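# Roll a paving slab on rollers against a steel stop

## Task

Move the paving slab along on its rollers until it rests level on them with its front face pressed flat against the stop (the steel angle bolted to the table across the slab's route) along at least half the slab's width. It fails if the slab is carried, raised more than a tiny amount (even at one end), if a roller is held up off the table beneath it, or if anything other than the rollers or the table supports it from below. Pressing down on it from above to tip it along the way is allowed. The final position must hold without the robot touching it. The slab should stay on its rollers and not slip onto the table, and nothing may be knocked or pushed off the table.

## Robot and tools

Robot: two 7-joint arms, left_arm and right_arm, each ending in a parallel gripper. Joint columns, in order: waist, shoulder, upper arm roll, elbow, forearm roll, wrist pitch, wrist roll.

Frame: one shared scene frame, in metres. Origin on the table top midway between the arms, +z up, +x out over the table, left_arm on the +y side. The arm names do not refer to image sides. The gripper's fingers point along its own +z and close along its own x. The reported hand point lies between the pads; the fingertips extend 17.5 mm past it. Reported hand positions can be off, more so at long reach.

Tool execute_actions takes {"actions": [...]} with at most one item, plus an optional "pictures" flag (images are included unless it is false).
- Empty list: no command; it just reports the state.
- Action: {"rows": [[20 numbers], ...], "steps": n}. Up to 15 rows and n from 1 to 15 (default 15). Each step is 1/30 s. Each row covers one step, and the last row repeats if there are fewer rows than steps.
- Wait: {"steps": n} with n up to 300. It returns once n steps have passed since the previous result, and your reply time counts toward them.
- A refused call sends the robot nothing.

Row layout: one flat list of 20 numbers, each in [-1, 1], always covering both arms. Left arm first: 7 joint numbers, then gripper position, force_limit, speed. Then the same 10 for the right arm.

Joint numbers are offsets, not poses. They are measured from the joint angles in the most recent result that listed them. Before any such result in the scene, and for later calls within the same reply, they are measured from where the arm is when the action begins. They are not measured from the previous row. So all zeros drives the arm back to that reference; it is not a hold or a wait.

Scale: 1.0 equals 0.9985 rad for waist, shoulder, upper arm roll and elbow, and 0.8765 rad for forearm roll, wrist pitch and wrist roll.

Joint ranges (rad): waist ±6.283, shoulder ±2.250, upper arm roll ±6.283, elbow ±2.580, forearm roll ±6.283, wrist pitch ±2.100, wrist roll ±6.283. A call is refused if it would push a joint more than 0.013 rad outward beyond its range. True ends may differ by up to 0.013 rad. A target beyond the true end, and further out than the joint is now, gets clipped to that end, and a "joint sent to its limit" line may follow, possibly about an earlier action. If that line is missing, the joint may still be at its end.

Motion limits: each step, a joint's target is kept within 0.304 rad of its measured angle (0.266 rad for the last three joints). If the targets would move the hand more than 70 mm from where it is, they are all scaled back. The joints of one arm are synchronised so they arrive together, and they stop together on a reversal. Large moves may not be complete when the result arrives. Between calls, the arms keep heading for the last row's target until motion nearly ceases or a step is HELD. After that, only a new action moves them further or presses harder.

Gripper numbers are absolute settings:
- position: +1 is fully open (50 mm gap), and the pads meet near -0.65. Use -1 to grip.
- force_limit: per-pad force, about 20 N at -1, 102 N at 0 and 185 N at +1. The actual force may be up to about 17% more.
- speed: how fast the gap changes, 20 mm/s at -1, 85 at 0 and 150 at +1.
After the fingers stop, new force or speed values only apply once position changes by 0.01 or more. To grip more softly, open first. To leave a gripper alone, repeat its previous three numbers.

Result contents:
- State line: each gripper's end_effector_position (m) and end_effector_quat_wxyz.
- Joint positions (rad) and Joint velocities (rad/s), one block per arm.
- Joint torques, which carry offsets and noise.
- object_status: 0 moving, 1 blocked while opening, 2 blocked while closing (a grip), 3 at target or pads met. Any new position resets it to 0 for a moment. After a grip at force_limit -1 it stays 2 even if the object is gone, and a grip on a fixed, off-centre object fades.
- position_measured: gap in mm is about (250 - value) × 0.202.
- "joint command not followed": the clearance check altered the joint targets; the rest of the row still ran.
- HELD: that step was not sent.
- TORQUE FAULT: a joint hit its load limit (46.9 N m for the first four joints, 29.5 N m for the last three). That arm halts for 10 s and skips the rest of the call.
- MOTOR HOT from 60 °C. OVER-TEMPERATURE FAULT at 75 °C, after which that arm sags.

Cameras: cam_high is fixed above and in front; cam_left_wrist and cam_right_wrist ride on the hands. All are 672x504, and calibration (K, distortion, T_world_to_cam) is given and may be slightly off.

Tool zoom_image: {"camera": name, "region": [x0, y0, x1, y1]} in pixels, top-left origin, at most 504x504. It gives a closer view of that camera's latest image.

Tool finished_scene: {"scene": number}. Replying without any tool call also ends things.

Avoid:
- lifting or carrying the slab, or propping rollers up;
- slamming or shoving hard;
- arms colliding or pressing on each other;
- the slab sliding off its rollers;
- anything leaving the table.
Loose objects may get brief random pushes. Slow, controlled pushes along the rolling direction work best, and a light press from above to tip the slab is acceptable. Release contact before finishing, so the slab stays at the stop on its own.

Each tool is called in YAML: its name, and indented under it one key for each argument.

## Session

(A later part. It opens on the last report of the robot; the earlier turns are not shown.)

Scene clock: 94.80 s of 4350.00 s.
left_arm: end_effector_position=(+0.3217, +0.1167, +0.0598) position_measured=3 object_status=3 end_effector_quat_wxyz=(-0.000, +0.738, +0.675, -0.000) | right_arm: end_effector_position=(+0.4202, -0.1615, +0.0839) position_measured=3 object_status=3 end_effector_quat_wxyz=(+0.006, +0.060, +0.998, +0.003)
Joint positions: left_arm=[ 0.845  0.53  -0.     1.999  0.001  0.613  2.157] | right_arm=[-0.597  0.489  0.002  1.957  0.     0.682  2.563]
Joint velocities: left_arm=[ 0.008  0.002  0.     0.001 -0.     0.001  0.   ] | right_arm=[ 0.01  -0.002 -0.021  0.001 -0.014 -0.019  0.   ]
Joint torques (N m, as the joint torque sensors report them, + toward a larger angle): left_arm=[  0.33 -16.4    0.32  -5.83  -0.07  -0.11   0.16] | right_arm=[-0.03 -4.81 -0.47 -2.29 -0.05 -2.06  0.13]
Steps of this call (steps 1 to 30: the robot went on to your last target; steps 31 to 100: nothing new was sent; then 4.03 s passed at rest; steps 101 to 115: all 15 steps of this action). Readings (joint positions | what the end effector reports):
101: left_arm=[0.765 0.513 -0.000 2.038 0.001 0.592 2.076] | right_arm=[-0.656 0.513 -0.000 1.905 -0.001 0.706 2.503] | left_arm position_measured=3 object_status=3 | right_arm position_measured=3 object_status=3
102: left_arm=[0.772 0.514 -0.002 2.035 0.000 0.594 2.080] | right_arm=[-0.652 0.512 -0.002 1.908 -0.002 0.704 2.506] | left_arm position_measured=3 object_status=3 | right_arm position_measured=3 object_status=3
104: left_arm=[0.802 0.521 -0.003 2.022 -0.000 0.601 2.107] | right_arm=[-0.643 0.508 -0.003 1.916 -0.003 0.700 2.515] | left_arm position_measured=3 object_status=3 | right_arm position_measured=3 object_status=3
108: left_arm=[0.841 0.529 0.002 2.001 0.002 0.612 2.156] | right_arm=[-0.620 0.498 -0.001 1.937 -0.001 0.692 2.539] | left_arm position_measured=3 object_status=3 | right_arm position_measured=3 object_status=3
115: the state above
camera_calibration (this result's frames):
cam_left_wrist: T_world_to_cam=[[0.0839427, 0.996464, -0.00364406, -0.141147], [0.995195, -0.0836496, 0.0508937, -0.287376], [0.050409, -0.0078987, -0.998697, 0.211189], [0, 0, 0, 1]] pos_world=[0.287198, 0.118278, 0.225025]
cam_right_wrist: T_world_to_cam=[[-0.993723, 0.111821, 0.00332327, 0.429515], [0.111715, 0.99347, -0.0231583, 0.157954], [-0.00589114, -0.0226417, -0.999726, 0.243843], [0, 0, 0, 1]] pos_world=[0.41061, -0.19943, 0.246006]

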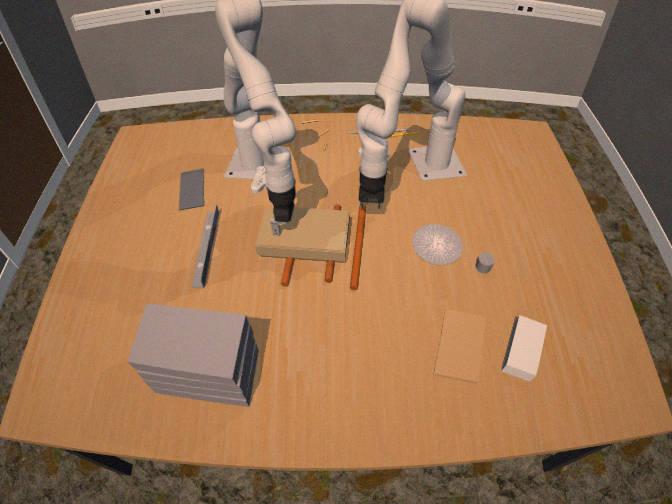

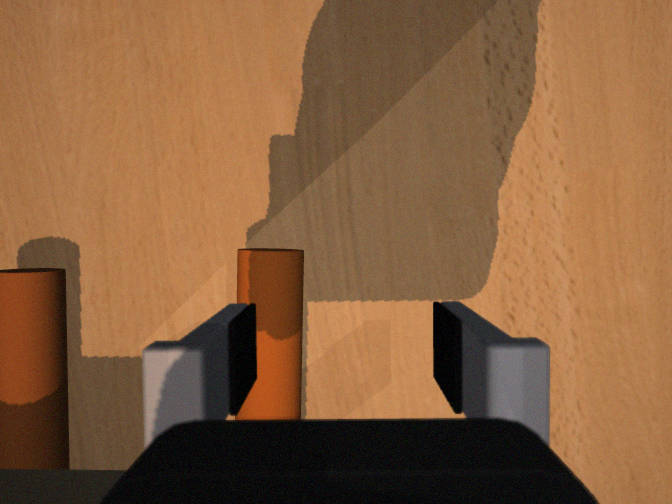

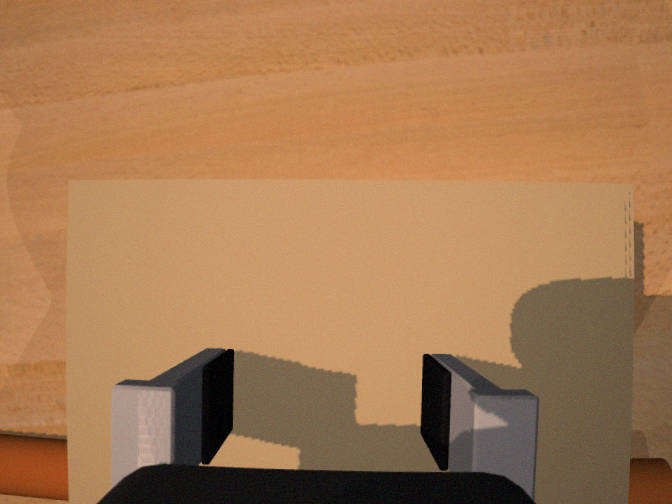

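execute_actions:
  actions:
    - {"rows":[[0.0464,0.0248,0,-0.0545,0,0.0333,0.0528,1,0,0.5,0.0008,0.013,-0.002,0.0053,0,-0.0054,0,1,0,0.5]],"steps":12}

Scene clock: 97.70 s of 4350.00 s.
left_arm: end_effector_position=(+0.3219, +0.0927, +0.0601) position_measured=3 object_status=3 end_effector_quat_wxyz=(+0.000, +0.738, +0.675, -0.000) | right_arm: end_effector_position=(+0.4203, -0.1604, +0.0839) position_measured=3 object_status=3 end_effector_quat_wxyz=(+0.007, +0.060, +0.998, +0.004)
Joint positions: left_arm=[ 0.89   0.554 -0.     1.945  0.001  0.642  2.204] | right_arm=[-0.597  0.489 -0.001  1.957 -0.001  0.68   2.563]
Joint velocities: left_arm=[ 0.009  0.006  0.001 -0.001  0.     0.001  0.   ] | right_arm=[-0.     0.    -0.001  0.     0.     0.001  0.   ]
Joint torques (N m, as the joint torque sensors report them, + toward a larger angle): left_arm=[  0.17 -17.05   0.21  -5.9   -0.23   0.09   0.25] | right_arm=[ 0.19 -5.93 -0.13 -2.24  0.31 -2.09  0.2 ]
Steps of this call (steps 1 to 15: the robot went on to your last target; steps 16 to 75: nothing new was sent; steps 76 to 87: all 12 steps of this action). Readings (joint positions | what the end effector reports):
76: left_arm=[0.847 0.531 -0.000 1.998 0.001 0.613 2.158] | right_arm=[-0.597 0.489 -0.000 1.957 -0.001 0.681 2.563] | left_arm position_measured=3 object_status=3 | right_arm position_measured=3 object_status=3
77: left_arm=[0.853 0.534 -0.001 1.993 0.000 0.616 2.162] | right_arm=[-0.597 0.489 -0.000 1.957 -0.001 0.680 2.563] | left_arm position_measured=3 object_status=3 | right_arm position_measured=3 object_status=3
79: left_arm=[0.876 0.547 -0.002 1.968 0.000 0.630 2.183] | right_arm=[-0.597 0.489 -0.001 1.957 -0.001 0.680 2.563] | left_arm position_measured=3 object_status=3 | right_arm position_measured=3 object_status=3
83: left_arm=[0.888 0.553 0.001 1.946 0.001 0.641 2.203] | right_arm=[-0.597 0.489 -0.001 1.957 -0.001 0.680 2.563] | left_arm position_measured=3 object_status=3 | right_arm position_measured=3 object_status=3
87: the state above
camera_calibration (this result's frames):
cam_left_wrist: T_world_to_cam=[[0.0830504, 0.996536, -0.00422326, -0.116936], [0.995232, -0.0827227, 0.051672, -0.289738], [0.0511437, -0.0084945, -0.998655, 0.211105], [0, 0, 0, 1]] pos_world=[0.287271, 0.094356, 0.225299]
cam_right_wrist: T_world_to_cam=[[-0.993814, 0.111023, 0.00275433, 0.429494], [0.11094, 0.993602, -0.0211358, 0.15704], [-0.00508326, -0.0206994, -0.999773, 0.243805], [0, 0, 0, 1]] pos_world=[0.410654, -0.198672, 0.245885]

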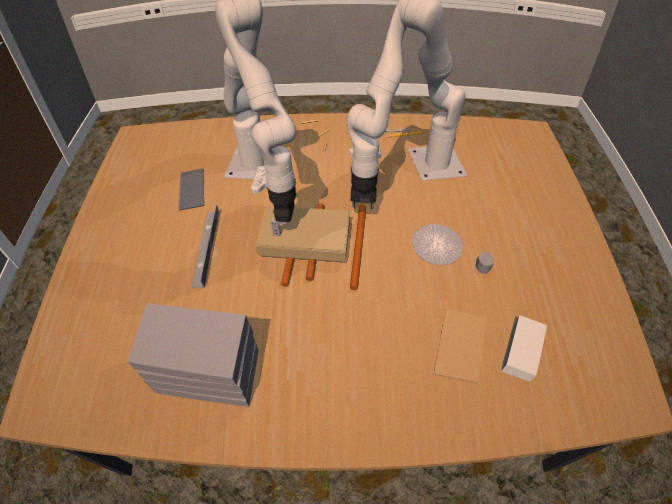

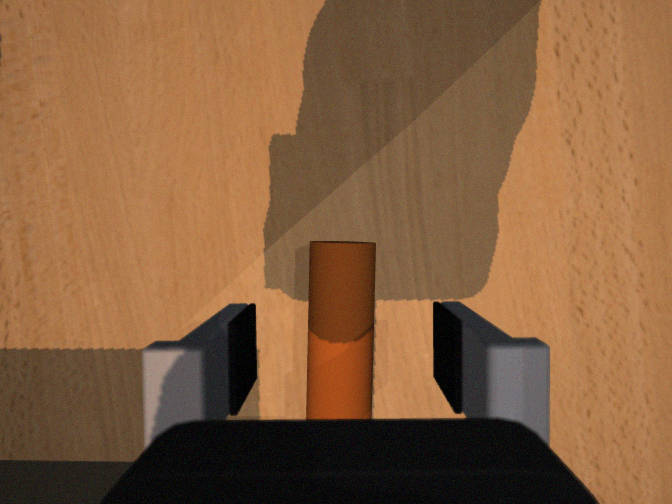

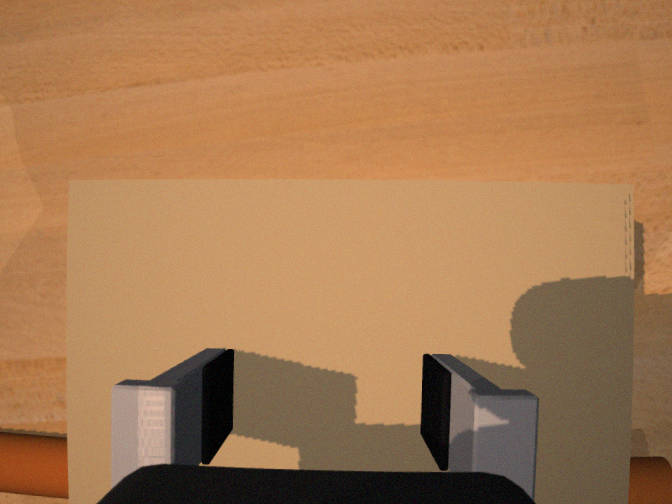

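execute_actions:
  actions:
    - {"rows":[[0,0.0887,0,0.0282,0,-0.1326,0,1,0,0.5,0,-0.003,0,-0.002,0,0.008,0,1,0,0.5],[0,0.0887,0,0.0282,0,-0.1326,0,1,0,0.5,0,-0.008,0,-0.005,0,0.02,0,1,0,0.5],[0,0.0887,0,0.0282,0,-0.1326,0,1,0,0.5,0,-0.014,0,-0.009,0,0.035,0,1,0,0.5],[0,0.0887,0,0.0282,0,-0.1326,0,1,0,0.5,0,-0.02,0,-0.013,0,0.05,0,1,0,0.5],[0,0.0887,0,0.0282,0,-0.1326,0,1,0,0.5,0,-0.0297,0,-0.0189,0,0.0733,0,1,0,0.5],[0,0.0887,0,0.0282,0,-0.1326,0,1,0,0.5,0,-0.0297,0,-0.0189,0,0.0733,0,1,0,0.5],[0,0.0887,0,0.0282,0,-0.1326,0,1,0,0.5,0,-0.0297,0,-0.0189,0,0.0733,0,1,0,0.5],[0,0.0887,0,0.0282,0,-0.1326,0,1,0,0.5,0,-0.0297,0,-0.0189,0,0.0733,0,1,0,0.5],[0,0.0887,0,0.0282,0,-0.1326,0,1,0,0.5,0,-0.0297,0,-0.0189,0,0.0733,0,1,0,0.5],[0,0.0887,0,0.0282,0,-0.1326,0,1,0,0.5,0,-0.0297,0,-0.0189,0,0.0733,0,1,0,0.5],[0,0.0887,0,0.0282,0,-0.1326,0,1,0,0.5,0,-0.0297,0,-0.0189,0,0.0733,0,1,0,0.5],[0,0.0887,0,0.0282,0,-0.1326,0,-1,-0.4,0.5,-0.1157,0.0274,0,-0.1279,0,0.1322,-0.1329,1,0,0.5]],"steps":15}
  pictures: false

execute_actions:
  actions:
    - {"steps":10}

Scene clock: 106.63 s of 4350.00 s.
left_arm: end_effector_position=(+0.3220, +0.0926, +0.0192) position_measured=75 object_status=0 end_effector_quat_wxyz=(+0.001, +0.738, +0.675, -0.000) | right_arm: end_effector_position=(+0.4178, -0.1460, +0.0981) position_measured=3 object_status=3 end_effector_quat_wxyz=(-0.002, +0.058, +0.998, -0.002)
Joint positions: left_arm=[ 0.89   0.642 -0.     1.973  0.001  0.526  2.204] | right_arm=[-0.635  0.48   0.002  1.908  0.     0.76   2.531]
Joint velocities: left_arm=[-0.     0.007 -0.     0.    -0.001  0.    -0.001] | right_arm=[-0.608  0.31   0.009 -0.536  0.002  0.256 -0.57 ]
Joint torques (N m, as the joint torque sensors report them, + toward a larger angle): left_arm=[  0.36 -18.16   0.51  -4.44   0.01  -0.12   0.05] | right_arm=[ -3.65 -16.65  -2.15  -8.47  -0.74  -0.63   0.11]
Steps of this call (steps 1 to 15: the robot went on to your last target; steps 16 to 90: nothing new was sent; then 5.43 s passed at rest; steps 91 to 105: all 15 steps of this action). Readings (joint positions | what the end effector reports):
91: left_arm=[0.891 0.556 -0.000 1.945 0.001 0.641 2.204] | right_arm=[-0.597 0.487 -0.001 1.957 -0.001 0.681 2.563] | left_arm position_measured=3 object_status=3 | right_arm position_measured=3 object_status=3
92: left_arm=[0.891 0.562 0.000 1.947 0.001 0.634 2.204] | right_arm=[-0.597 0.483 -0.001 1.956 -0.001 0.683 2.563] | left_arm position_measured=3 object_status=3 | right_arm position_measured=3 object_status=3
94: left_arm=[0.891 0.592 0.000 1.955 0.001 0.599 2.204] | right_arm=[-0.597 0.474 -0.001 1.950 -0.001 0.700 2.563] | left_arm position_measured=3 object_status=3 | right_arm position_measured=3 object_status=3
98: left_arm=[0.890 0.638 -0.000 1.973 0.001 0.529 2.204] | right_arm=[-0.597 0.460 -0.001 1.939 -0.001 0.742 2.563] | left_arm position_measured=3 object_status=3 | right_arm position_measured=3 object_status=3
105: the state above

Scene clock: 106.97 s of 4350.00 s.
left_arm: end_effector_position=(+0.3219, +0.0927, +0.0189) position_measured=148 object_status=2 end_effector_quat_wxyz=(+0.000, +0.738, +0.675, -0.000) | right_arm: end_effector_position=(+0.4239, -0.1038, +0.1004) position_measured=3 object_status=3 end_effector_quat_wxyz=(+0.000, +0.061, +0.998, +0.001)
Joint positions: left_arm=[ 0.89   0.642 -0.     1.973  0.001  0.526  2.204] | right_arm=[-0.71   0.515 -0.001  1.829 -0.001  0.796  2.446]
Joint velocities: left_arm=[-0.    -0.     0.     0.001  0.    -0.001 -0.   ] | right_arm=[-0.017  0.011  0.001  0.    -0.001  0.001  0.   ]
Joint torques (N m, as the joint torque sensors report them, + toward a larger angle): left_arm=[  0.07 -17.95   0.27  -5.04  -0.15   0.03  -0.01] | right_arm=[  0.06 -18.23  -0.04  -6.88  -0.06  -0.12   0.11]
Steps of this call (steps 1 to 10: the robot went on to your last target). Readings (joint positions | what the end effector reports):
1: left_arm=[0.890 0.642 -0.000 1.973 0.001 0.526 2.204] | right_arm=[-0.658 0.491 0.003 1.887 0.001 0.770 2.509] | left_arm position_measured=95 object_status=0 | right_arm position_measured=3 object_status=3
2: left_arm=[0.890 0.642 -0.000 1.973 0.001 0.526 2.204] | right_arm=[-0.677 0.500 0.001 1.867 -0.000 0.779 2.486] | left_arm position_measured=114 object_status=0 | right_arm position_measured=3 object_status=3
4: left_arm=[0.890 0.642 0.000 1.973 0.001 0.526 2.203] | right_arm=[-0.701 0.511 -0.003 1.838 -0.002 0.791 2.456] | left_arm position_measured=148 object_status=0 | right_arm position_measured=3 object_status=3
8: left_arm=[0.890 0.642 -0.000 1.973 0.001 0.526 2.204] | right_arm=[-0.709 0.514 -0.001 1.829 -0.001 0.796 2.446] | left_arm position_measured=148 object_status=0 | right_arm position_measured=3 object_status=3
10: the state above
camera_calibration (this result's frames):
cam_left_wrist: T_world_to_cam=[[0.083038, 0.996539, -0.00395981, -0.11708], [0.995244, -0.0827256, 0.0514464, -0.28769], [0.0509407, -0.00821298, -0.998668, 0.170072], [0, 0, 0, 1]] pos_world=[0.28738, 0.0942721, 0.184183]
cam_right_wrist: T_world_to_cam=[[-0.99337, 0.113976, 0.0150013, 0.425571], [0.113512, 0.993118, -0.0288237, 0.10038], [-0.0181833, -0.0269298, -0.999472, 0.266373], [0, 0, 0, 1]] pos_world=[0.416199, -0.14102, 0.262741]

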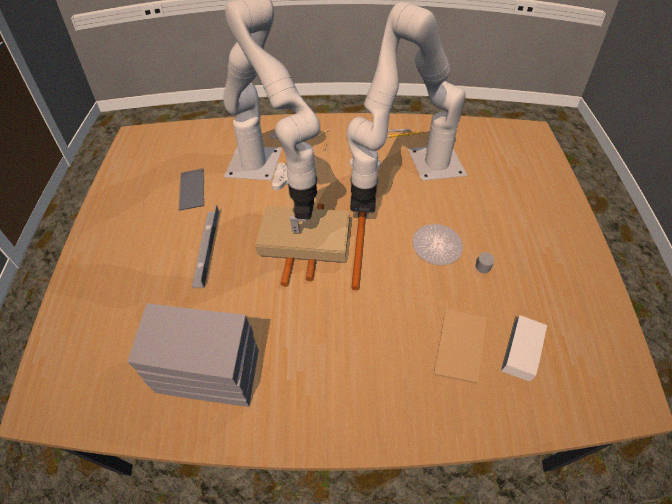

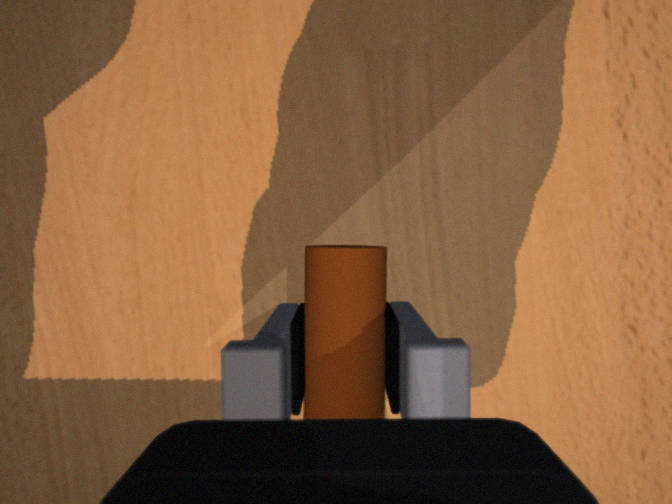

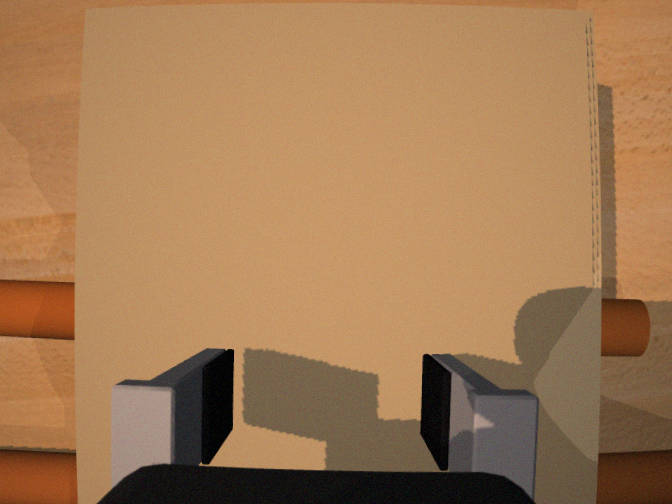

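execute_actions:
  actions:
    - {"rows":[[0,-0.2,0,-0.094,0,0.336,0,-1,-0.4,0.5,0.136,0.0535,0,-0.4745,0,0.4813,0.1586,1,0,0.5]],"steps":14}
  pictures: false

execute_actions:
  actions:
    - {"rows":[[0.2,0.33,0,-0.66,0,0.37,0.26,-1,-0.4,0.5,0,0,0,0,0,0,0,1,0,0.5]],"steps":15}

Scene clock: 122.37 s of 4350.00 s.
left_arm: end_effector_position=(+0.3211, +0.0932, +0.1176) position_measured=148 object_status=2 end_effector_quat_wxyz=(-0.003, +0.738, +0.675, -0.001) | right_arm: end_effector_position=(+0.5139, -0.1155, +0.1766) position_measured=3 object_status=3 end_effector_quat_wxyz=(-0.001, +0.059, +0.998, -0.000)
Joint positions: left_arm=[0.89  0.448 0.    1.88  0.001 0.82  2.204] | right_arm=[-0.594  0.561 -0.     1.448 -0.     1.134  2.566]
Joint velocities: left_arm=[-0.    -0.033 -0.001  0.001 -0.     0.019  0.   ] | right_arm=[ 0.188  0.056  0.005 -0.946  0.003  0.85   0.198]
Joint torques (N m, as the joint torque sensors report them, + toward a larger angle): left_arm=[  0.17 -17.39  -0.06  -7.62  -0.05  -0.4    0.13] | right_arm=[ -0.5  -20.47  -0.11  -7.13  -0.15   0.6   -0.01]
Steps of this call (steps 1 to 30: the robot went on to your last target; steps 31 to 90: nothing new was sent; then 11.93 s passed at rest; steps 91 to 104: all 14 steps of this action). Readings (joint positions | what the end effector reports):
91: left_arm=[0.890 0.641 -0.000 1.973 0.001 0.527 2.203] | right_arm=[-0.711 0.516 -0.001 1.828 -0.001 0.797 2.447] | left_arm position_measured=148 object_status=2 | right_arm position_measured=3 object_status=3
92: left_arm=[0.890 0.635 -0.000 1.971 0.001 0.534 2.203] | right_arm=[-0.708 0.518 -0.001 1.823 -0.001 0.802 2.449] | left_arm position_measured=148 object_status=2 | right_arm position_measured=3 object_status=3
94: left_arm=[0.890 0.605 -0.000 1.959 0.001 0.570 2.204] | right_arm=[-0.695 0.524 -0.002 1.797 -0.001 0.826 2.461] | left_arm position_measured=148 object_status=2 | right_arm position_measured=3 object_status=3
98: left_arm=[0.890 0.507 -0.000 1.911 0.001 0.715 2.204] | right_arm=[-0.645 0.543 -0.001 1.676 -0.001 0.932 2.511] | left_arm position_measured=148 object_status=2 | right_arm position_measured=3 object_status=3
104: the state above

Scene clock: 122.87 s of 4350.00 s.
left_arm: end_effector_position=(+0.3177, -0.0144, +0.0930) position_measured=148 object_status=2 end_effector_quat_wxyz=(-0.073, +0.726, +0.684, +0.005) | right_arm: end_effector_position=(+0.5138, -0.1156, +0.1762) position_measured=3 object_status=3 end_effector_quat_wxyz=(-0.001, +0.060, +0.998, -0.000)
Joint positions: left_arm=[1.06  0.727 0.001 1.458 0.001 1.102 2.404] | right_arm=[-0.594  0.562 -0.001  1.448 -0.001  1.134  2.566]
Joint velocities: left_arm=[ 0.136  0.237 -0.002 -1.003 -0.006  0.213  0.144] | right_arm=[-0.003 -0.006  0.008  0.007  0.004 -0.012 -0.   ]
Joint torques (N m, as the joint torque sensors report them, + toward a larger angle): left_arm=[ -0.8  -23.65  -0.45  -8.3   -0.47   0.7    0.22] | right_arm=[ -0.15 -20.94   0.07  -9.64  -0.14  -0.17   0.01]
Steps of this call (steps 1 to 15: all 15 steps of this action). Readings (joint positions | what the end effector reports):
1: left_arm=[0.891 0.448 -0.000 1.879 0.001 0.821 2.204] | right_arm=[-0.589 0.563 -0.000 1.420 -0.000 1.160 2.572] | left_arm position_measured=148 object_status=2 | right_arm position_measured=3 object_status=3
2: left_arm=[0.896 0.454 -0.001 1.873 0.000 0.826 2.208] | right_arm=[-0.585 0.563 0.000 1.396 -0.000 1.179 2.576] | left_arm position_measured=148 object_status=2 | right_arm position_measured=3 object_status=3
4: left_arm=[0.915 0.482 -0.002 1.846 -0.000 0.849 2.227] | right_arm=[-0.581 0.564 0.000 1.366 -0.000 1.203 2.580] | left_arm position_measured=148 object_status=2 | right_arm position_measured=3 object_status=3
8: left_arm=[0.988 0.602 -0.002 1.725 0.000 0.953 2.311] | right_arm=[-0.583 0.562 0.000 1.376 -0.000 1.194 2.578] | left_arm position_measured=148 object_status=2 | right_arm position_measured=3 object_status=3
15: the state above
camera_calibration (this result's frames):
cam_left_wrist: T_world_to_cam=[[0.0577138, 0.992916, 0.103859, -0.0117294], [0.997466, -0.0530169, -0.0474322, -0.28719], [-0.04159, 0.106333, -0.99346, 0.273962], [0, 0, 0, 1]] pos_world=[0.298534, -0.0327109, 0.259767]
cam_right_wrist: T_world_to_cam=[[-0.993748, 0.110152, 0.0181931, 0.514276], [0.109564, 0.993507, -0.0306511, 0.106451], [-0.0214512, -0.0284661, -0.999365, 0.344903], [0, 0, 0, 1]] pos_world=[0.506796, -0.15259, 0.33859]

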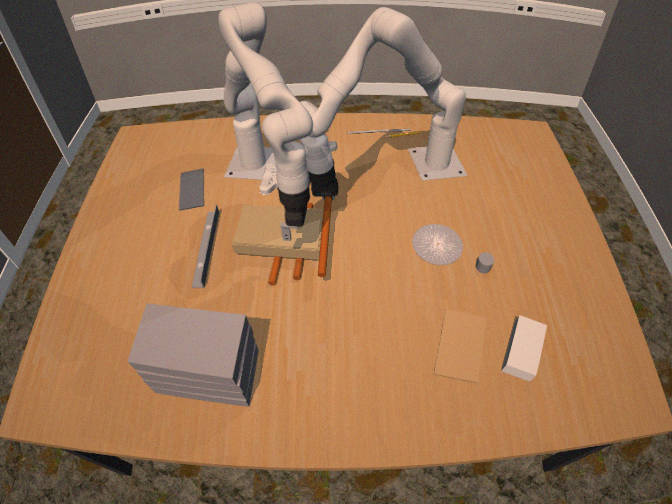

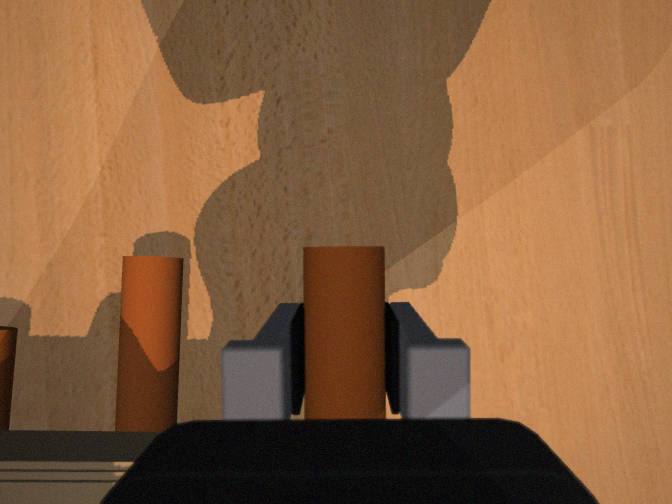

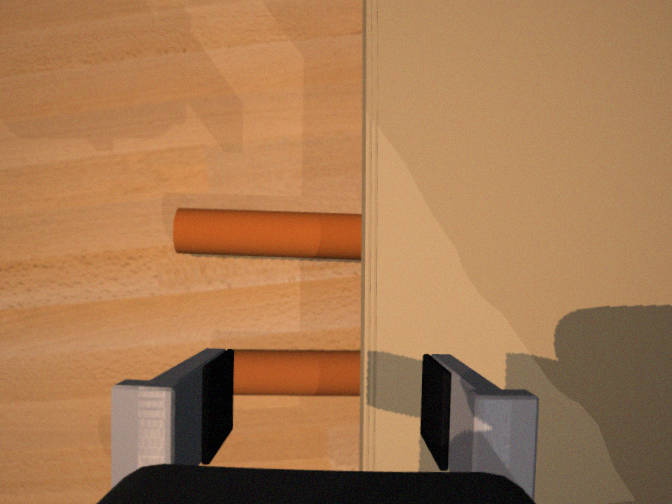

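execute_actions:
  actions: []

Scene clock: 125.47 s of 4350.00 s.
left_arm: end_effector_position=(+0.3620, -0.0965, +0.1238) position_measured=148 object_status=2 end_effector_quat_wxyz=(+0.000, +0.728, +0.685, -0.000) | right_arm: end_effector_position=(+0.5139, -0.1155, +0.1766) position_measured=3 object_status=3 end_effector_quat_wxyz=(-0.001, +0.059, +0.998, -0.000)
Joint positions: left_arm=[1.09  0.777 0.    1.22  0.001 1.144 2.431] | right_arm=[-0.594  0.561 -0.     1.448 -0.     1.134  2.566]
Joint velocities: left_arm=[-0.    -0.    -0.001 -0.001 -0.     0.003  0.001] | right_arm=[-0.  0.  0. -0. -0. -0.  0.]
Joint torques (N m, as the joint torque sensors report them, + toward a larger angle): left_arm=[  0.3  -24.9    0.25  -9.26   0.01  -0.05   0.01] | right_arm=[ -0.29 -21.09   0.09  -8.78  -0.03  -0.13   0.14]
Steps of this call (steps 1 to 30: the robot went on to your last target; steps 31 to 78: nothing new was sent). Readings (joint positions | what the end effector reports):
1: left_arm=[1.064 0.734 0.000 1.425 0.001 1.109 2.408] | right_arm=[-0.594 0.562 -0.001 1.448 -0.000 1.134 2.566] | left_arm position_measured=148 object_status=2 | right_arm position_measured=3 object_status=3
2: left_arm=[1.068 0.741 0.000 1.392 0.001 1.115 2.412] | right_arm=[-0.594 0.562 -0.000 1.448 -0.000 1.134 2.566] | left_arm position_measured=148 object_status=2 | right_arm position_measured=3 object_status=3
4: left_arm=[1.076 0.755 -0.000 1.327 0.001 1.126 2.419] | right_arm=[-0.594 0.561 -0.000 1.448 -0.000 1.134 2.566] | left_arm position_measured=148 object_status=2 | right_arm position_measured=3 object_status=3
8: left_arm=[1.087 0.771 0.000 1.236 0.001 1.140 2.430] | right_arm=[-0.594 0.561 -0.000 1.448 -0.000 1.134 2.566] | left_arm position_measured=148 object_status=2 | right_arm position_measured=3 object_status=3
78: the state above
All arms were judged still, so your last target was given up. Only a new action makes them travel on or press farther. Fingers that are still opening or closing keep moving.
camera_calibration (this result's frames):
cam_left_wrist: T_world_to_cam=[[0.0553171, 0.998461, -0.00392331, 0.078741], [0.997191, -0.0550471, 0.0508013, -0.346517], [0.0505072, -0.00672247, -0.998701, 0.271465], [0, 0, 0, 1]] pos_world=[0.327477, -0.0958697, 0.289025]
cam_right_wrist: T_world_to_cam=[[-0.993796, 0.109899, 0.0170554, 0.514566], [0.109352, 0.993543, -0.0302571, 0.106384], [-0.0202705, -0.0282044, -0.999397, 0.344749], [0, 0, 0, 1]] pos_world=[0.506729, -0.152524, 0.338984]

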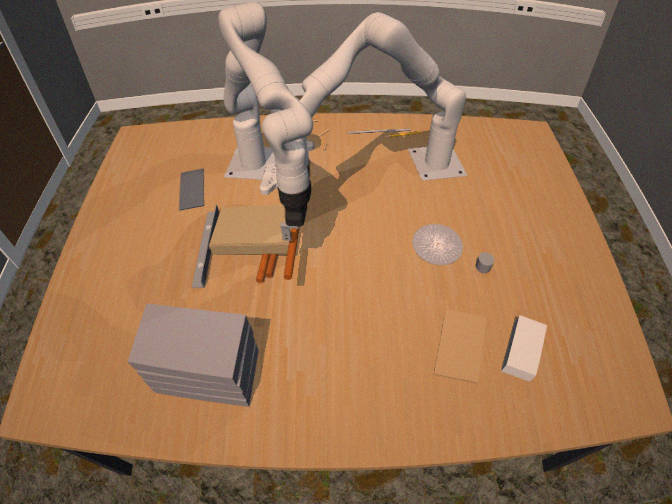

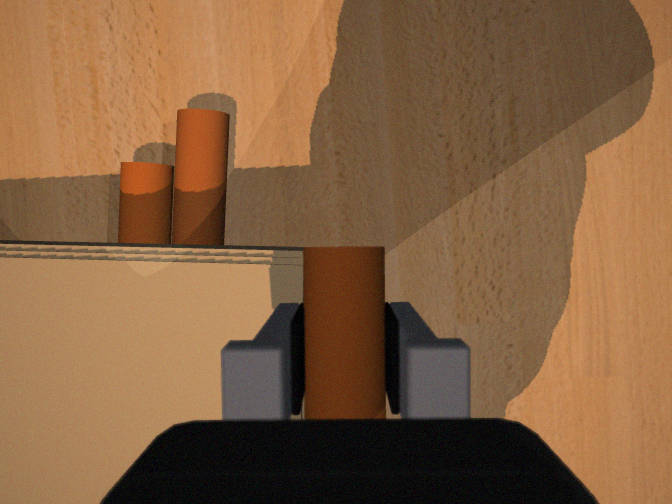

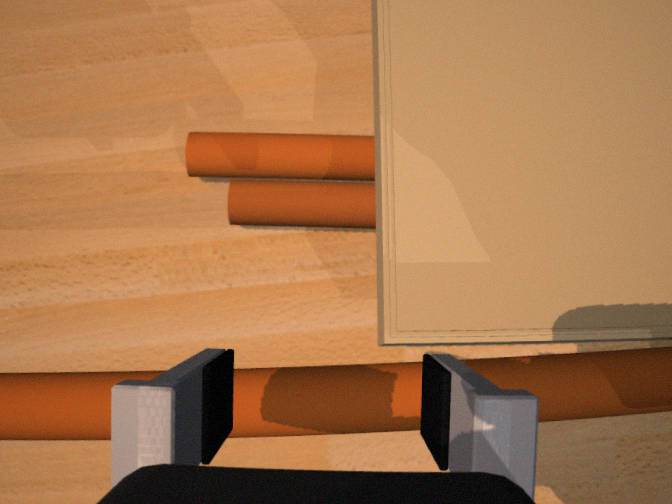

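execute_actions:
  actions:
    - {"rows":[[0.002,-0.02,0,0.041,0,-0.024,0.008,-1,-0.4,0.5,-0.003,0.023,0,-0.04,0,0.019,-0.2,1,0,0.5],[0.004,-0.04,0,0.082,0,-0.048,0.016,-1,-0.4,0.5,-0.006,0.045,0,-0.08,0,0.038,-0.3,1,0,0.5],[0.006,-0.06,0,0.123,0,-0.073,0.024,-1,-0.4,0.5,-0.009,0.068,0,-0.12,0,0.057,-0.4,1,0,0.5],[0.007,-0.079,0,0.164,0,-0.097,0.032,-1,-0.4,0.5,-0.012,0.091,0,-0.16,0,0.076,-0.5,1,0,0.5],[0.009,-0.099,0,0.205,0,-0.121,0.04,-1,-0.4,0.5,-0.015,0.114,0,-0.2,0,0.095,-0.6,1,0,0.5],[0.011,-0.118,0,0.246,0,-0.145,0.048,-1,-0.4,0.5,-0.018,0.136,0,-0.24,0,0.114,-0.7,1,0,0.5],[0.013,-0.138,0,0.287,0,-0.17,0.056,-1,-0.4,0.5,-0.021,0.159,0,-0.28,0,0.133,-0.8,1,0,0.5],[0.0145,-0.1577,0,0.3285,0,-0.194,0.0633,-1,-0.4,0.5,-0.023,0.1818,0,-0.3165,0,0.152,-1,1,0,0.5]],"steps":15}
  pictures: false

execute_actions:
  actions:
    - {"steps":10}
  pictures: false

Scene clock: 141.17 s of 4350.00 s.
left_arm: end_effector_position=(+0.3098, -0.0409, +0.1181) position_measured=148 object_status=2 end_effector_quat_wxyz=(-0.002, +0.714, +0.700, -0.000) | right_arm: end_effector_position=(+0.5581, -0.0712, +0.1729) position_measured=3 object_status=3 end_effector_quat_wxyz=(+0.001, +0.298, +0.955, +0.001)
Joint positions: left_arm=[1.104 0.626 0.    1.542 0.001 0.977 2.486] | right_arm=[-0.614  0.714 -0.001  1.177 -0.001  1.248  2.06 ]
Joint velocities: left_arm=[ 0.007 -0.066 -0.     0.179 -0.001 -0.091  0.029] | right_arm=[-0.022  0.178  0.001 -0.314  0.     0.136 -1.216]
Joint torques (N m, as the joint torque sensors report them, + toward a larger angle): left_arm=[  0.01 -20.53   0.32 -10.25  -0.24  -0.56   0.03] | right_arm=[  0.27 -24.37   0.47  -8.68  -0.19   0.43   0.02]
Steps of this call (steps 1 to 90: nothing new was sent; then 12.20 s passed at rest; steps 91 to 105: all 15 steps of this action). Readings (joint positions | what the end effector reports):
91: left_arm=[1.090 0.776 -0.000 1.222 0.001 1.143 2.432] | right_arm=[-0.595 0.561 -0.000 1.448 -0.000 1.134 2.565] | left_arm position_measured=148 object_status=2 | right_arm position_measured=3 object_status=3
92: left_arm=[1.090 0.773 -0.000 1.227 0.001 1.140 2.432] | right_arm=[-0.595 0.563 -0.000 1.446 -0.000 1.135 2.555] | left_arm position_measured=148 object_status=2 | right_arm position_measured=3 object_status=3
94: left_arm=[1.092 0.758 -0.000 1.255 0.001 1.126 2.437] | right_arm=[-0.596 0.573 -0.000 1.431 -0.000 1.141 2.505] | left_arm position_measured=148 object_status=2 | right_arm position_measured=3 object_status=3
98: left_arm=[1.097 0.699 -0.000 1.373 0.001 1.065 2.457] | right_arm=[-0.603 0.627 0.000 1.342 -0.000 1.179 2.345] | left_arm position_measured=148 object_status=2 | right_arm position_measured=3 object_status=3
105: the state above

Scene clock: 141.50 s of 4350.00 s.
left_arm: end_effector_position=(+0.3093, -0.0402, +0.1195) position_measured=148 object_status=2 end_effector_quat_wxyz=(-0.000, +0.714, +0.700, -0.000) | right_arm: end_effector_position=(+0.5592, -0.0590, +0.1702) position_measured=3 object_status=3 end_effector_quat_wxyz=(-0.000, +0.464, +0.886, +0.000)
Joint positions: left_arm=[1.104 0.62  0.    1.548 0.001 0.974 2.487] | right_arm=[-0.617  0.741 -0.001  1.133 -0.001  1.267  1.696]
Joint velocities: left_arm=[ 0.    -0.004 -0.     0.001  0.    -0.    -0.001] | right_arm=[-0.002  0.014 -0.001 -0.023 -0.     0.01  -0.316]
Joint torques (N m, as the joint torque sensors report them, + toward a larger angle): left_arm=[  0.21 -21.43   0.29  -8.15  -0.28  -0.26   0.12] | right_arm=[ -0.25 -25.25   0.59  -8.86  -0.06  -0.14   0.13]
Steps of this call (steps 1 to 10: the robot went on to your last target). Readings (joint positions | what the end effector reports):
1: left_arm=[1.104 0.625 0.000 1.546 0.001 0.976 2.487] | right_arm=[-0.615 0.719 -0.001 1.168 -0.001 1.252 2.020] | left_arm position_measured=148 object_status=2 | right_arm position_measured=3 object_status=3
2: left_arm=[1.104 0.624 0.000 1.547 0.001 0.975 2.487] | right_arm=[-0.615 0.724 -0.001 1.160 -0.000 1.255 1.979] | left_arm position_measured=148 object_status=2 | right_arm position_measured=3 object_status=3
4: left_arm=[1.104 0.622 0.000 1.548 0.001 0.974 2.487] | right_arm=[-0.616 0.730 -0.001 1.150 -0.000 1.260 1.898] | left_arm position_measured=148 object_status=2 | right_arm position_measured=3 object_status=3
8: left_arm=[1.104 0.620 0.000 1.548 0.001 0.974 2.487] | right_arm=[-0.617 0.739 -0.000 1.136 -0.000 1.265 1.739] | left_arm position_measured=148 object_status=2 | right_arm position_measured=3 object_status=3
10: the state above

execute_actions:
  actions:
    - {"rows":[[0,0.1564,0,0.0877,0,-0.2786,0,-1,-0.4,0.5,0,0.0015,0,-0.001,0,0,-0.7118,1,0,0.5]],"steps":15}
  pictures: false

execute_actions:
  actions:
    - {"rows":[[0,0,0,0,0,0,0,1,0,0.5,0,0,0,0,0,0,0,1,0,0.5]],"steps":10}

Scene clock: 144.13 s of 4350.00 s.
left_arm: end_effector_position=(+0.3096, -0.0406, +0.0206) position_measured=148 object_status=2 end_effector_quat_wxyz=(+0.001, +0.714, +0.700, -0.000) | right_arm: end_effector_position=(+0.5551, -0.0470, +0.1696) position_measured=3 object_status=3 end_effector_quat_wxyz=(-0.000, +0.674, +0.739, +0.000)
Joint positions: left_arm=[1.104 0.774 0.    1.636 0.001 0.73  2.487] | right_arm=[-0.617  0.743 -0.001  1.132 -0.001  1.267  1.184]
Joint velocities: left_arm=[ 0.     0.016  0.    -0.     0.    -0.001  0.   ] | right_arm=[ 0.    -0.     0.    -0.    -0.    -0.    -1.216]
Joint torques (N m, as the joint torque sensors report them, + toward a larger angle): left_arm=[ -0.11 -21.92   0.44  -6.5   -0.07  -0.31  -0.03] | right_arm=[ -0.11 -24.54   0.08  -9.16  -0.14   0.02  -0.07]
Steps of this call (steps 1 to 30: the robot went on to your last target; steps 31 to 64: nothing new was sent; steps 65 to 79: all 15 steps of this action). Readings (joint positions | what the end effector reports):
65: left_arm=[1.104 0.621 0.000 1.549 0.001 0.973 2.487] | right_arm=[-0.617 0.743 -0.000 1.132 -0.000 1.267 1.688] | left_arm position_measured=148 object_status=2 | right_arm position_measured=3 object_status=3
66: left_arm=[1.104 0.627 0.000 1.551 0.001 0.965 2.487] | right_arm=[-0.617 0.743 -0.000 1.132 -0.000 1.267 1.679] | left_arm position_measured=148 object_status=2 | right_arm position_measured=3 object_status=3
68: left_arm=[1.104 0.655 0.000 1.566 0.001 0.923 2.487] | right_arm=[-0.617 0.743 -0.000 1.132 -0.000 1.267 1.628] | left_arm position_measured=148 object_status=2 | right_arm position_measured=3 object_status=3
72: left_arm=[1.104 0.745 -0.000 1.618 0.001 0.781 2.487] | right_arm=[-0.617 0.743 -0.000 1.132 -0.000 1.267 1.468] | left_arm position_measured=148 object_status=2 | right_arm position_measured=3 object_status=3
79: the state above

Scene clock: 144.47 s of 4350.00 s.
left_arm: end_effector_position=(+0.3096, -0.0406, +0.0207) position_measured=3 object_status=0 end_effector_quat_wxyz=(+0.001, +0.714, +0.700, -0.000) | right_arm: end_effector_position=(+0.5551, -0.0468, +0.1696) position_measured=3 object_status=3 end_effector_quat_wxyz=(-0.000, +0.676, +0.737, +0.000)
Joint positions: left_arm=[1.104 0.774 0.    1.636 0.001 0.73  2.487] | right_arm=[-0.617  0.743 -0.     1.132 -0.     1.267  1.178]
Joint velocities: left_arm=[ 0.     0.001  0.001 -0.001 -0.    -0.    -0.001] | right_arm=[ 0.    -0.    -0.001  0.     0.001 -0.     0.29 ]
Joint torques (N m, as the joint torque sensors report them, + toward a larger angle): left_arm=[  0.21 -21.82   0.47  -6.47   0.01  -0.26   0.03] | right_arm=[ -0.19 -24.56   0.    -9.46  -0.13  -0.03   0.13]
Steps of this call (steps 1 to 10: all 10 steps of this action). Readings (joint positions | what the end effector reports):
1: left_arm=[1.104 0.774 0.000 1.636 0.001 0.730 2.487] | right_arm=[-0.617 0.743 -0.001 1.132 -0.001 1.267 1.144] | left_arm position_measured=134 object_status=0 | right_arm position_measured=3 object_status=3
2: left_arm=[1.104 0.774 -0.000 1.636 0.001 0.730 2.487] | right_arm=[-0.617 0.743 -0.001 1.132 -0.001 1.267 1.111] | left_arm position_measured=114 object_status=0 | right_arm position_measured=3 object_status=3
4: left_arm=[1.104 0.774 -0.000 1.636 0.001 0.730 2.487] | right_arm=[-0.617 0.743 -0.001 1.132 -0.001 1.267 1.078] | left_arm position_measured=75 object_status=0 | right_arm position_measured=3 object_status=3
8: left_arm=[1.104 0.774 0.000 1.636 0.001 0.730 2.487] | right_arm=[-0.617 0.743 -0.001 1.132 -0.001 1.267 1.138] | left_arm position_measured=5 object_status=0 | right_arm position_measured=3 object_status=3
10: the state above
camera_calibration (this result's frames):
cam_left_wrist: T_world_to_cam=[[0.0140777, 0.999889, -0.0049348, 0.038229], [0.998563, -0.0138035, 0.0517783, -0.284775], [0.0517044, -0.00565663, -0.998646, 0.171193], [0, 0, 0, 1]] pos_world=[0.274976, -0.0411872, 0.185896]
cam_right_wrist: T_world_to_cam=[[-0.0950084, 0.995346, 0.0160989, 0.0907952], [0.994973, 0.0954623, -0.0302649, -0.500228], [-0.0316609, 0.0131425, -0.999412, 0.348822], [0, 0, 0, 1]] pos_world=[0.517383, -0.0472042, 0.332016]

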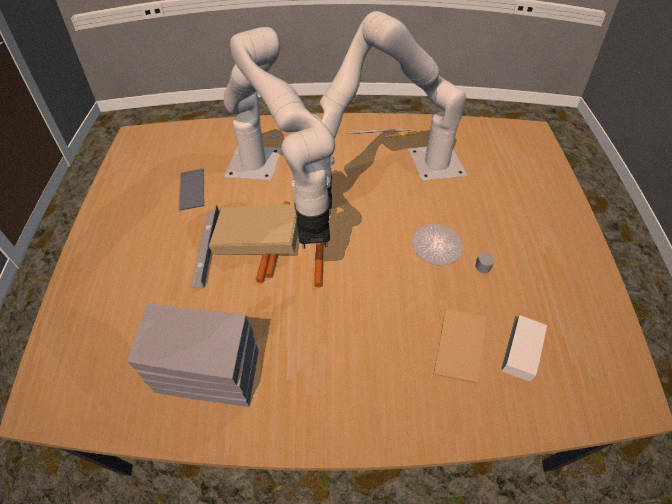

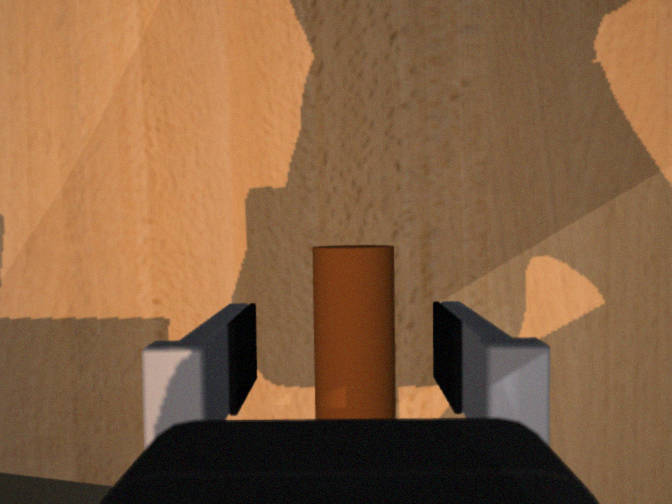

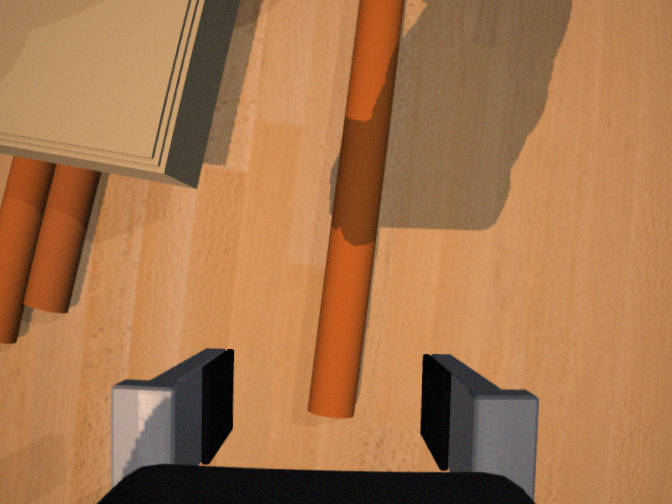

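execute_actions:
  actions:
    - {"rows":[[0,-0.154,0,-0.088,0,0.278,0,1,0,0.5,0,0,0,0,0,0,-0.121,1,0,0.5],[0,-0.154,0,-0.088,0,0.278,0,1,0,0.5,0,0,0,0,0,0,-0.121,1,0,0.5],[0,-0.154,0,-0.088,0,0.278,0,1,0,0.5,0,0,0,0,0,0,-0.121,1,0,0.5],[0,-0.154,0,-0.088,0,0.278,0,1,0,0.5,0,0,0,0,0,0,-0.121,1,0,0.5],[0,-0.154,0,-0.088,0,0.278,0,1,0,0.5,0,0,0,0,0,0,-0.121,1,0,0.5],[0,-0.154,0,-0.088,0,0.278,0,1,0,0.5,0,0,0,0,0,0,-0.121,1,0,0.5],[0,-0.154,0,-0.088,0,0.278,0,1,0,0.5,0,0,0,0,0,0,-0.121,1,0,0.5],[-0.05,-0.19,0,-0.03,0,0.25,0.3,1,0,0.5,0,0,0,0,0,0,-0.121,1,0,0.5],[-0.09,-0.22,0,0.03,0,0.22,0.5,1,0,0.5,0,0,0,0,0,0,-0.121,1,0,0.5],[-0.13,-0.26,0,0.1,0,0.18,0.7,1,0,0.5,0,0,0,0,0,0,-0.121,1,0,0.5],[-0.17,-0.29,0,0.17,0,0.14,0.9,1,0,0.5,0,0,0,0,0,0,-0.121,1,0,0.5],[-0.214,-0.3265,0,0.244,0,0.103,1,1,0,0.5,0,0,0,0,0,0,-0.121,1,0,0.5]],"steps":15}
  pictures: false

execute_actions:
  actions:
    - {"steps":15}
  pictures: false

Scene clock: 150.33 s of 4350.00 s.
left_arm: end_effector_position=(+0.3308, -0.0079, +0.1342) position_measured=3 object_status=3 end_effector_quat_wxyz=(+0.014, +0.616, +0.787, -0.004) | right_arm: end_effector_position=(+0.5550, -0.0442, +0.1696) position_measured=3 object_status=3 end_effector_quat_wxyz=(-0.000, +0.714, +0.700, +0.000)
Joint positions: left_arm=[1.021 0.543 0.002 1.637 0.001 0.933 2.666] | right_arm=[-0.617  0.743 -0.     1.132 -0.     1.267  1.072]
Joint velocities: left_arm=[-0.595 -0.432 -0.043  0.892 -0.022 -0.366  0.92 ] | right_arm=[ 0.  0.  0.  0. -0.  0. -0.]
Joint torques (N m, as the joint torque sensors report them, + toward a larger angle): left_arm=[  1.01 -16.95   0.61  -4.93   0.32   0.62  -0.02] | right_arm=[  0.02 -24.46   0.21  -9.23  -0.13   0.01  -0.03]
Steps of this call (steps 1 to 15: the robot went on to your last target; steps 16 to 90: nothing new was sent; then 2.37 s passed at rest; steps 91 to 105: all 15 steps of this action). Readings (joint positions | what the end effector reports):
91: left_arm=[1.104 0.773 -0.000 1.636 0.001 0.731 2.487] | right_arm=[-0.617 0.743 -0.001 1.132 -0.000 1.267 1.182] | left_arm position_measured=3 object_status=3 | right_arm position_measured=3 object_status=3
92: left_arm=[1.104 0.767 -0.000 1.633 0.001 0.739 2.487] | right_arm=[-0.617 0.743 -0.000 1.132 -0.000 1.267 1.173] | left_arm position_measured=3 object_status=3 | right_arm position_measured=3 object_status=3
94: left_arm=[1.104 0.739 -0.000 1.618 0.001 0.782 2.487] | right_arm=[-0.617 0.743 -0.000 1.132 -0.000 1.267 1.124] | left_arm position_measured=3 object_status=3 | right_arm position_measured=3 object_status=3
98: left_arm=[1.104 0.650 0.000 1.566 0.001 0.923 2.488] | right_arm=[-0.617 0.743 -0.001 1.132 -0.001 1.267 1.072] | left_arm position_measured=3 object_status=3 | right_arm position_measured=3 object_status=3
105: the state above

Scene clock: 150.83 s of 4350.00 s.
left_arm: end_effector_position=(+0.3316, +0.0677, +0.1172) position_measured=3 object_status=3 end_effector_quat_wxyz=(-0.003, +0.298, +0.955, +0.001) | right_arm: end_effector_position=(+0.5550, -0.0442, +0.1696) position_measured=3 object_status=3 end_effector_quat_wxyz=(-0.000, +0.714, +0.700, +0.000)
Joint positions: left_arm=[ 0.896  0.452 -0.     1.872  0.001  0.824  3.264] | right_arm=[-0.617  0.743 -0.     1.132 -0.     1.267  1.072]
Joint velocities: left_arm=[-0.058 -0.044  0.001  0.09   0.001 -0.045  1.215] | right_arm=[-0.001 -0.     0.    -0.    -0.     0.001 -0.   ]
Joint torques (N m, as the joint torque sensors report them, + toward a larger angle): left_arm=[ -0.29 -16.73   0.    -7.59  -0.27  -0.11   0.11] | right_arm=[ -0.25 -24.68   0.5   -9.27  -0.11  -0.08   0.13]
Steps of this call (steps 1 to 15: the robot went on to your last target). Readings (joint positions | what the end effector reports):
1: left_arm=[1.001 0.529 0.000 1.669 0.001 0.920 2.699] | right_arm=[-0.617 0.743 -0.000 1.132 -0.000 1.267 1.072] | left_arm position_measured=3 object_status=3 | right_arm position_measured=3 object_status=3
2: left_arm=[0.982 0.515 -0.000 1.705 0.001 0.904 2.737] | right_arm=[-0.617 0.743 -0.000 1.132 -0.000 1.267 1.072] | left_arm position_measured=3 object_status=3 | right_arm position_measured=3 object_status=3
4: left_arm=[0.952 0.494 -0.002 1.766 0.000 0.876 2.817] | right_arm=[-0.617 0.743 -0.000 1.132 -0.000 1.267 1.072] | left_arm position_measured=3 object_status=3 | right_arm position_measured=3 object_status=3
8: left_arm=[0.918 0.469 -0.001 1.835 0.000 0.842 2.980] | right_arm=[-0.617 0.743 -0.000 1.132 -0.000 1.267 1.072] | left_arm position_measured=3 object_status=3 | right_arm position_measured=3 object_status=3
15: the state above


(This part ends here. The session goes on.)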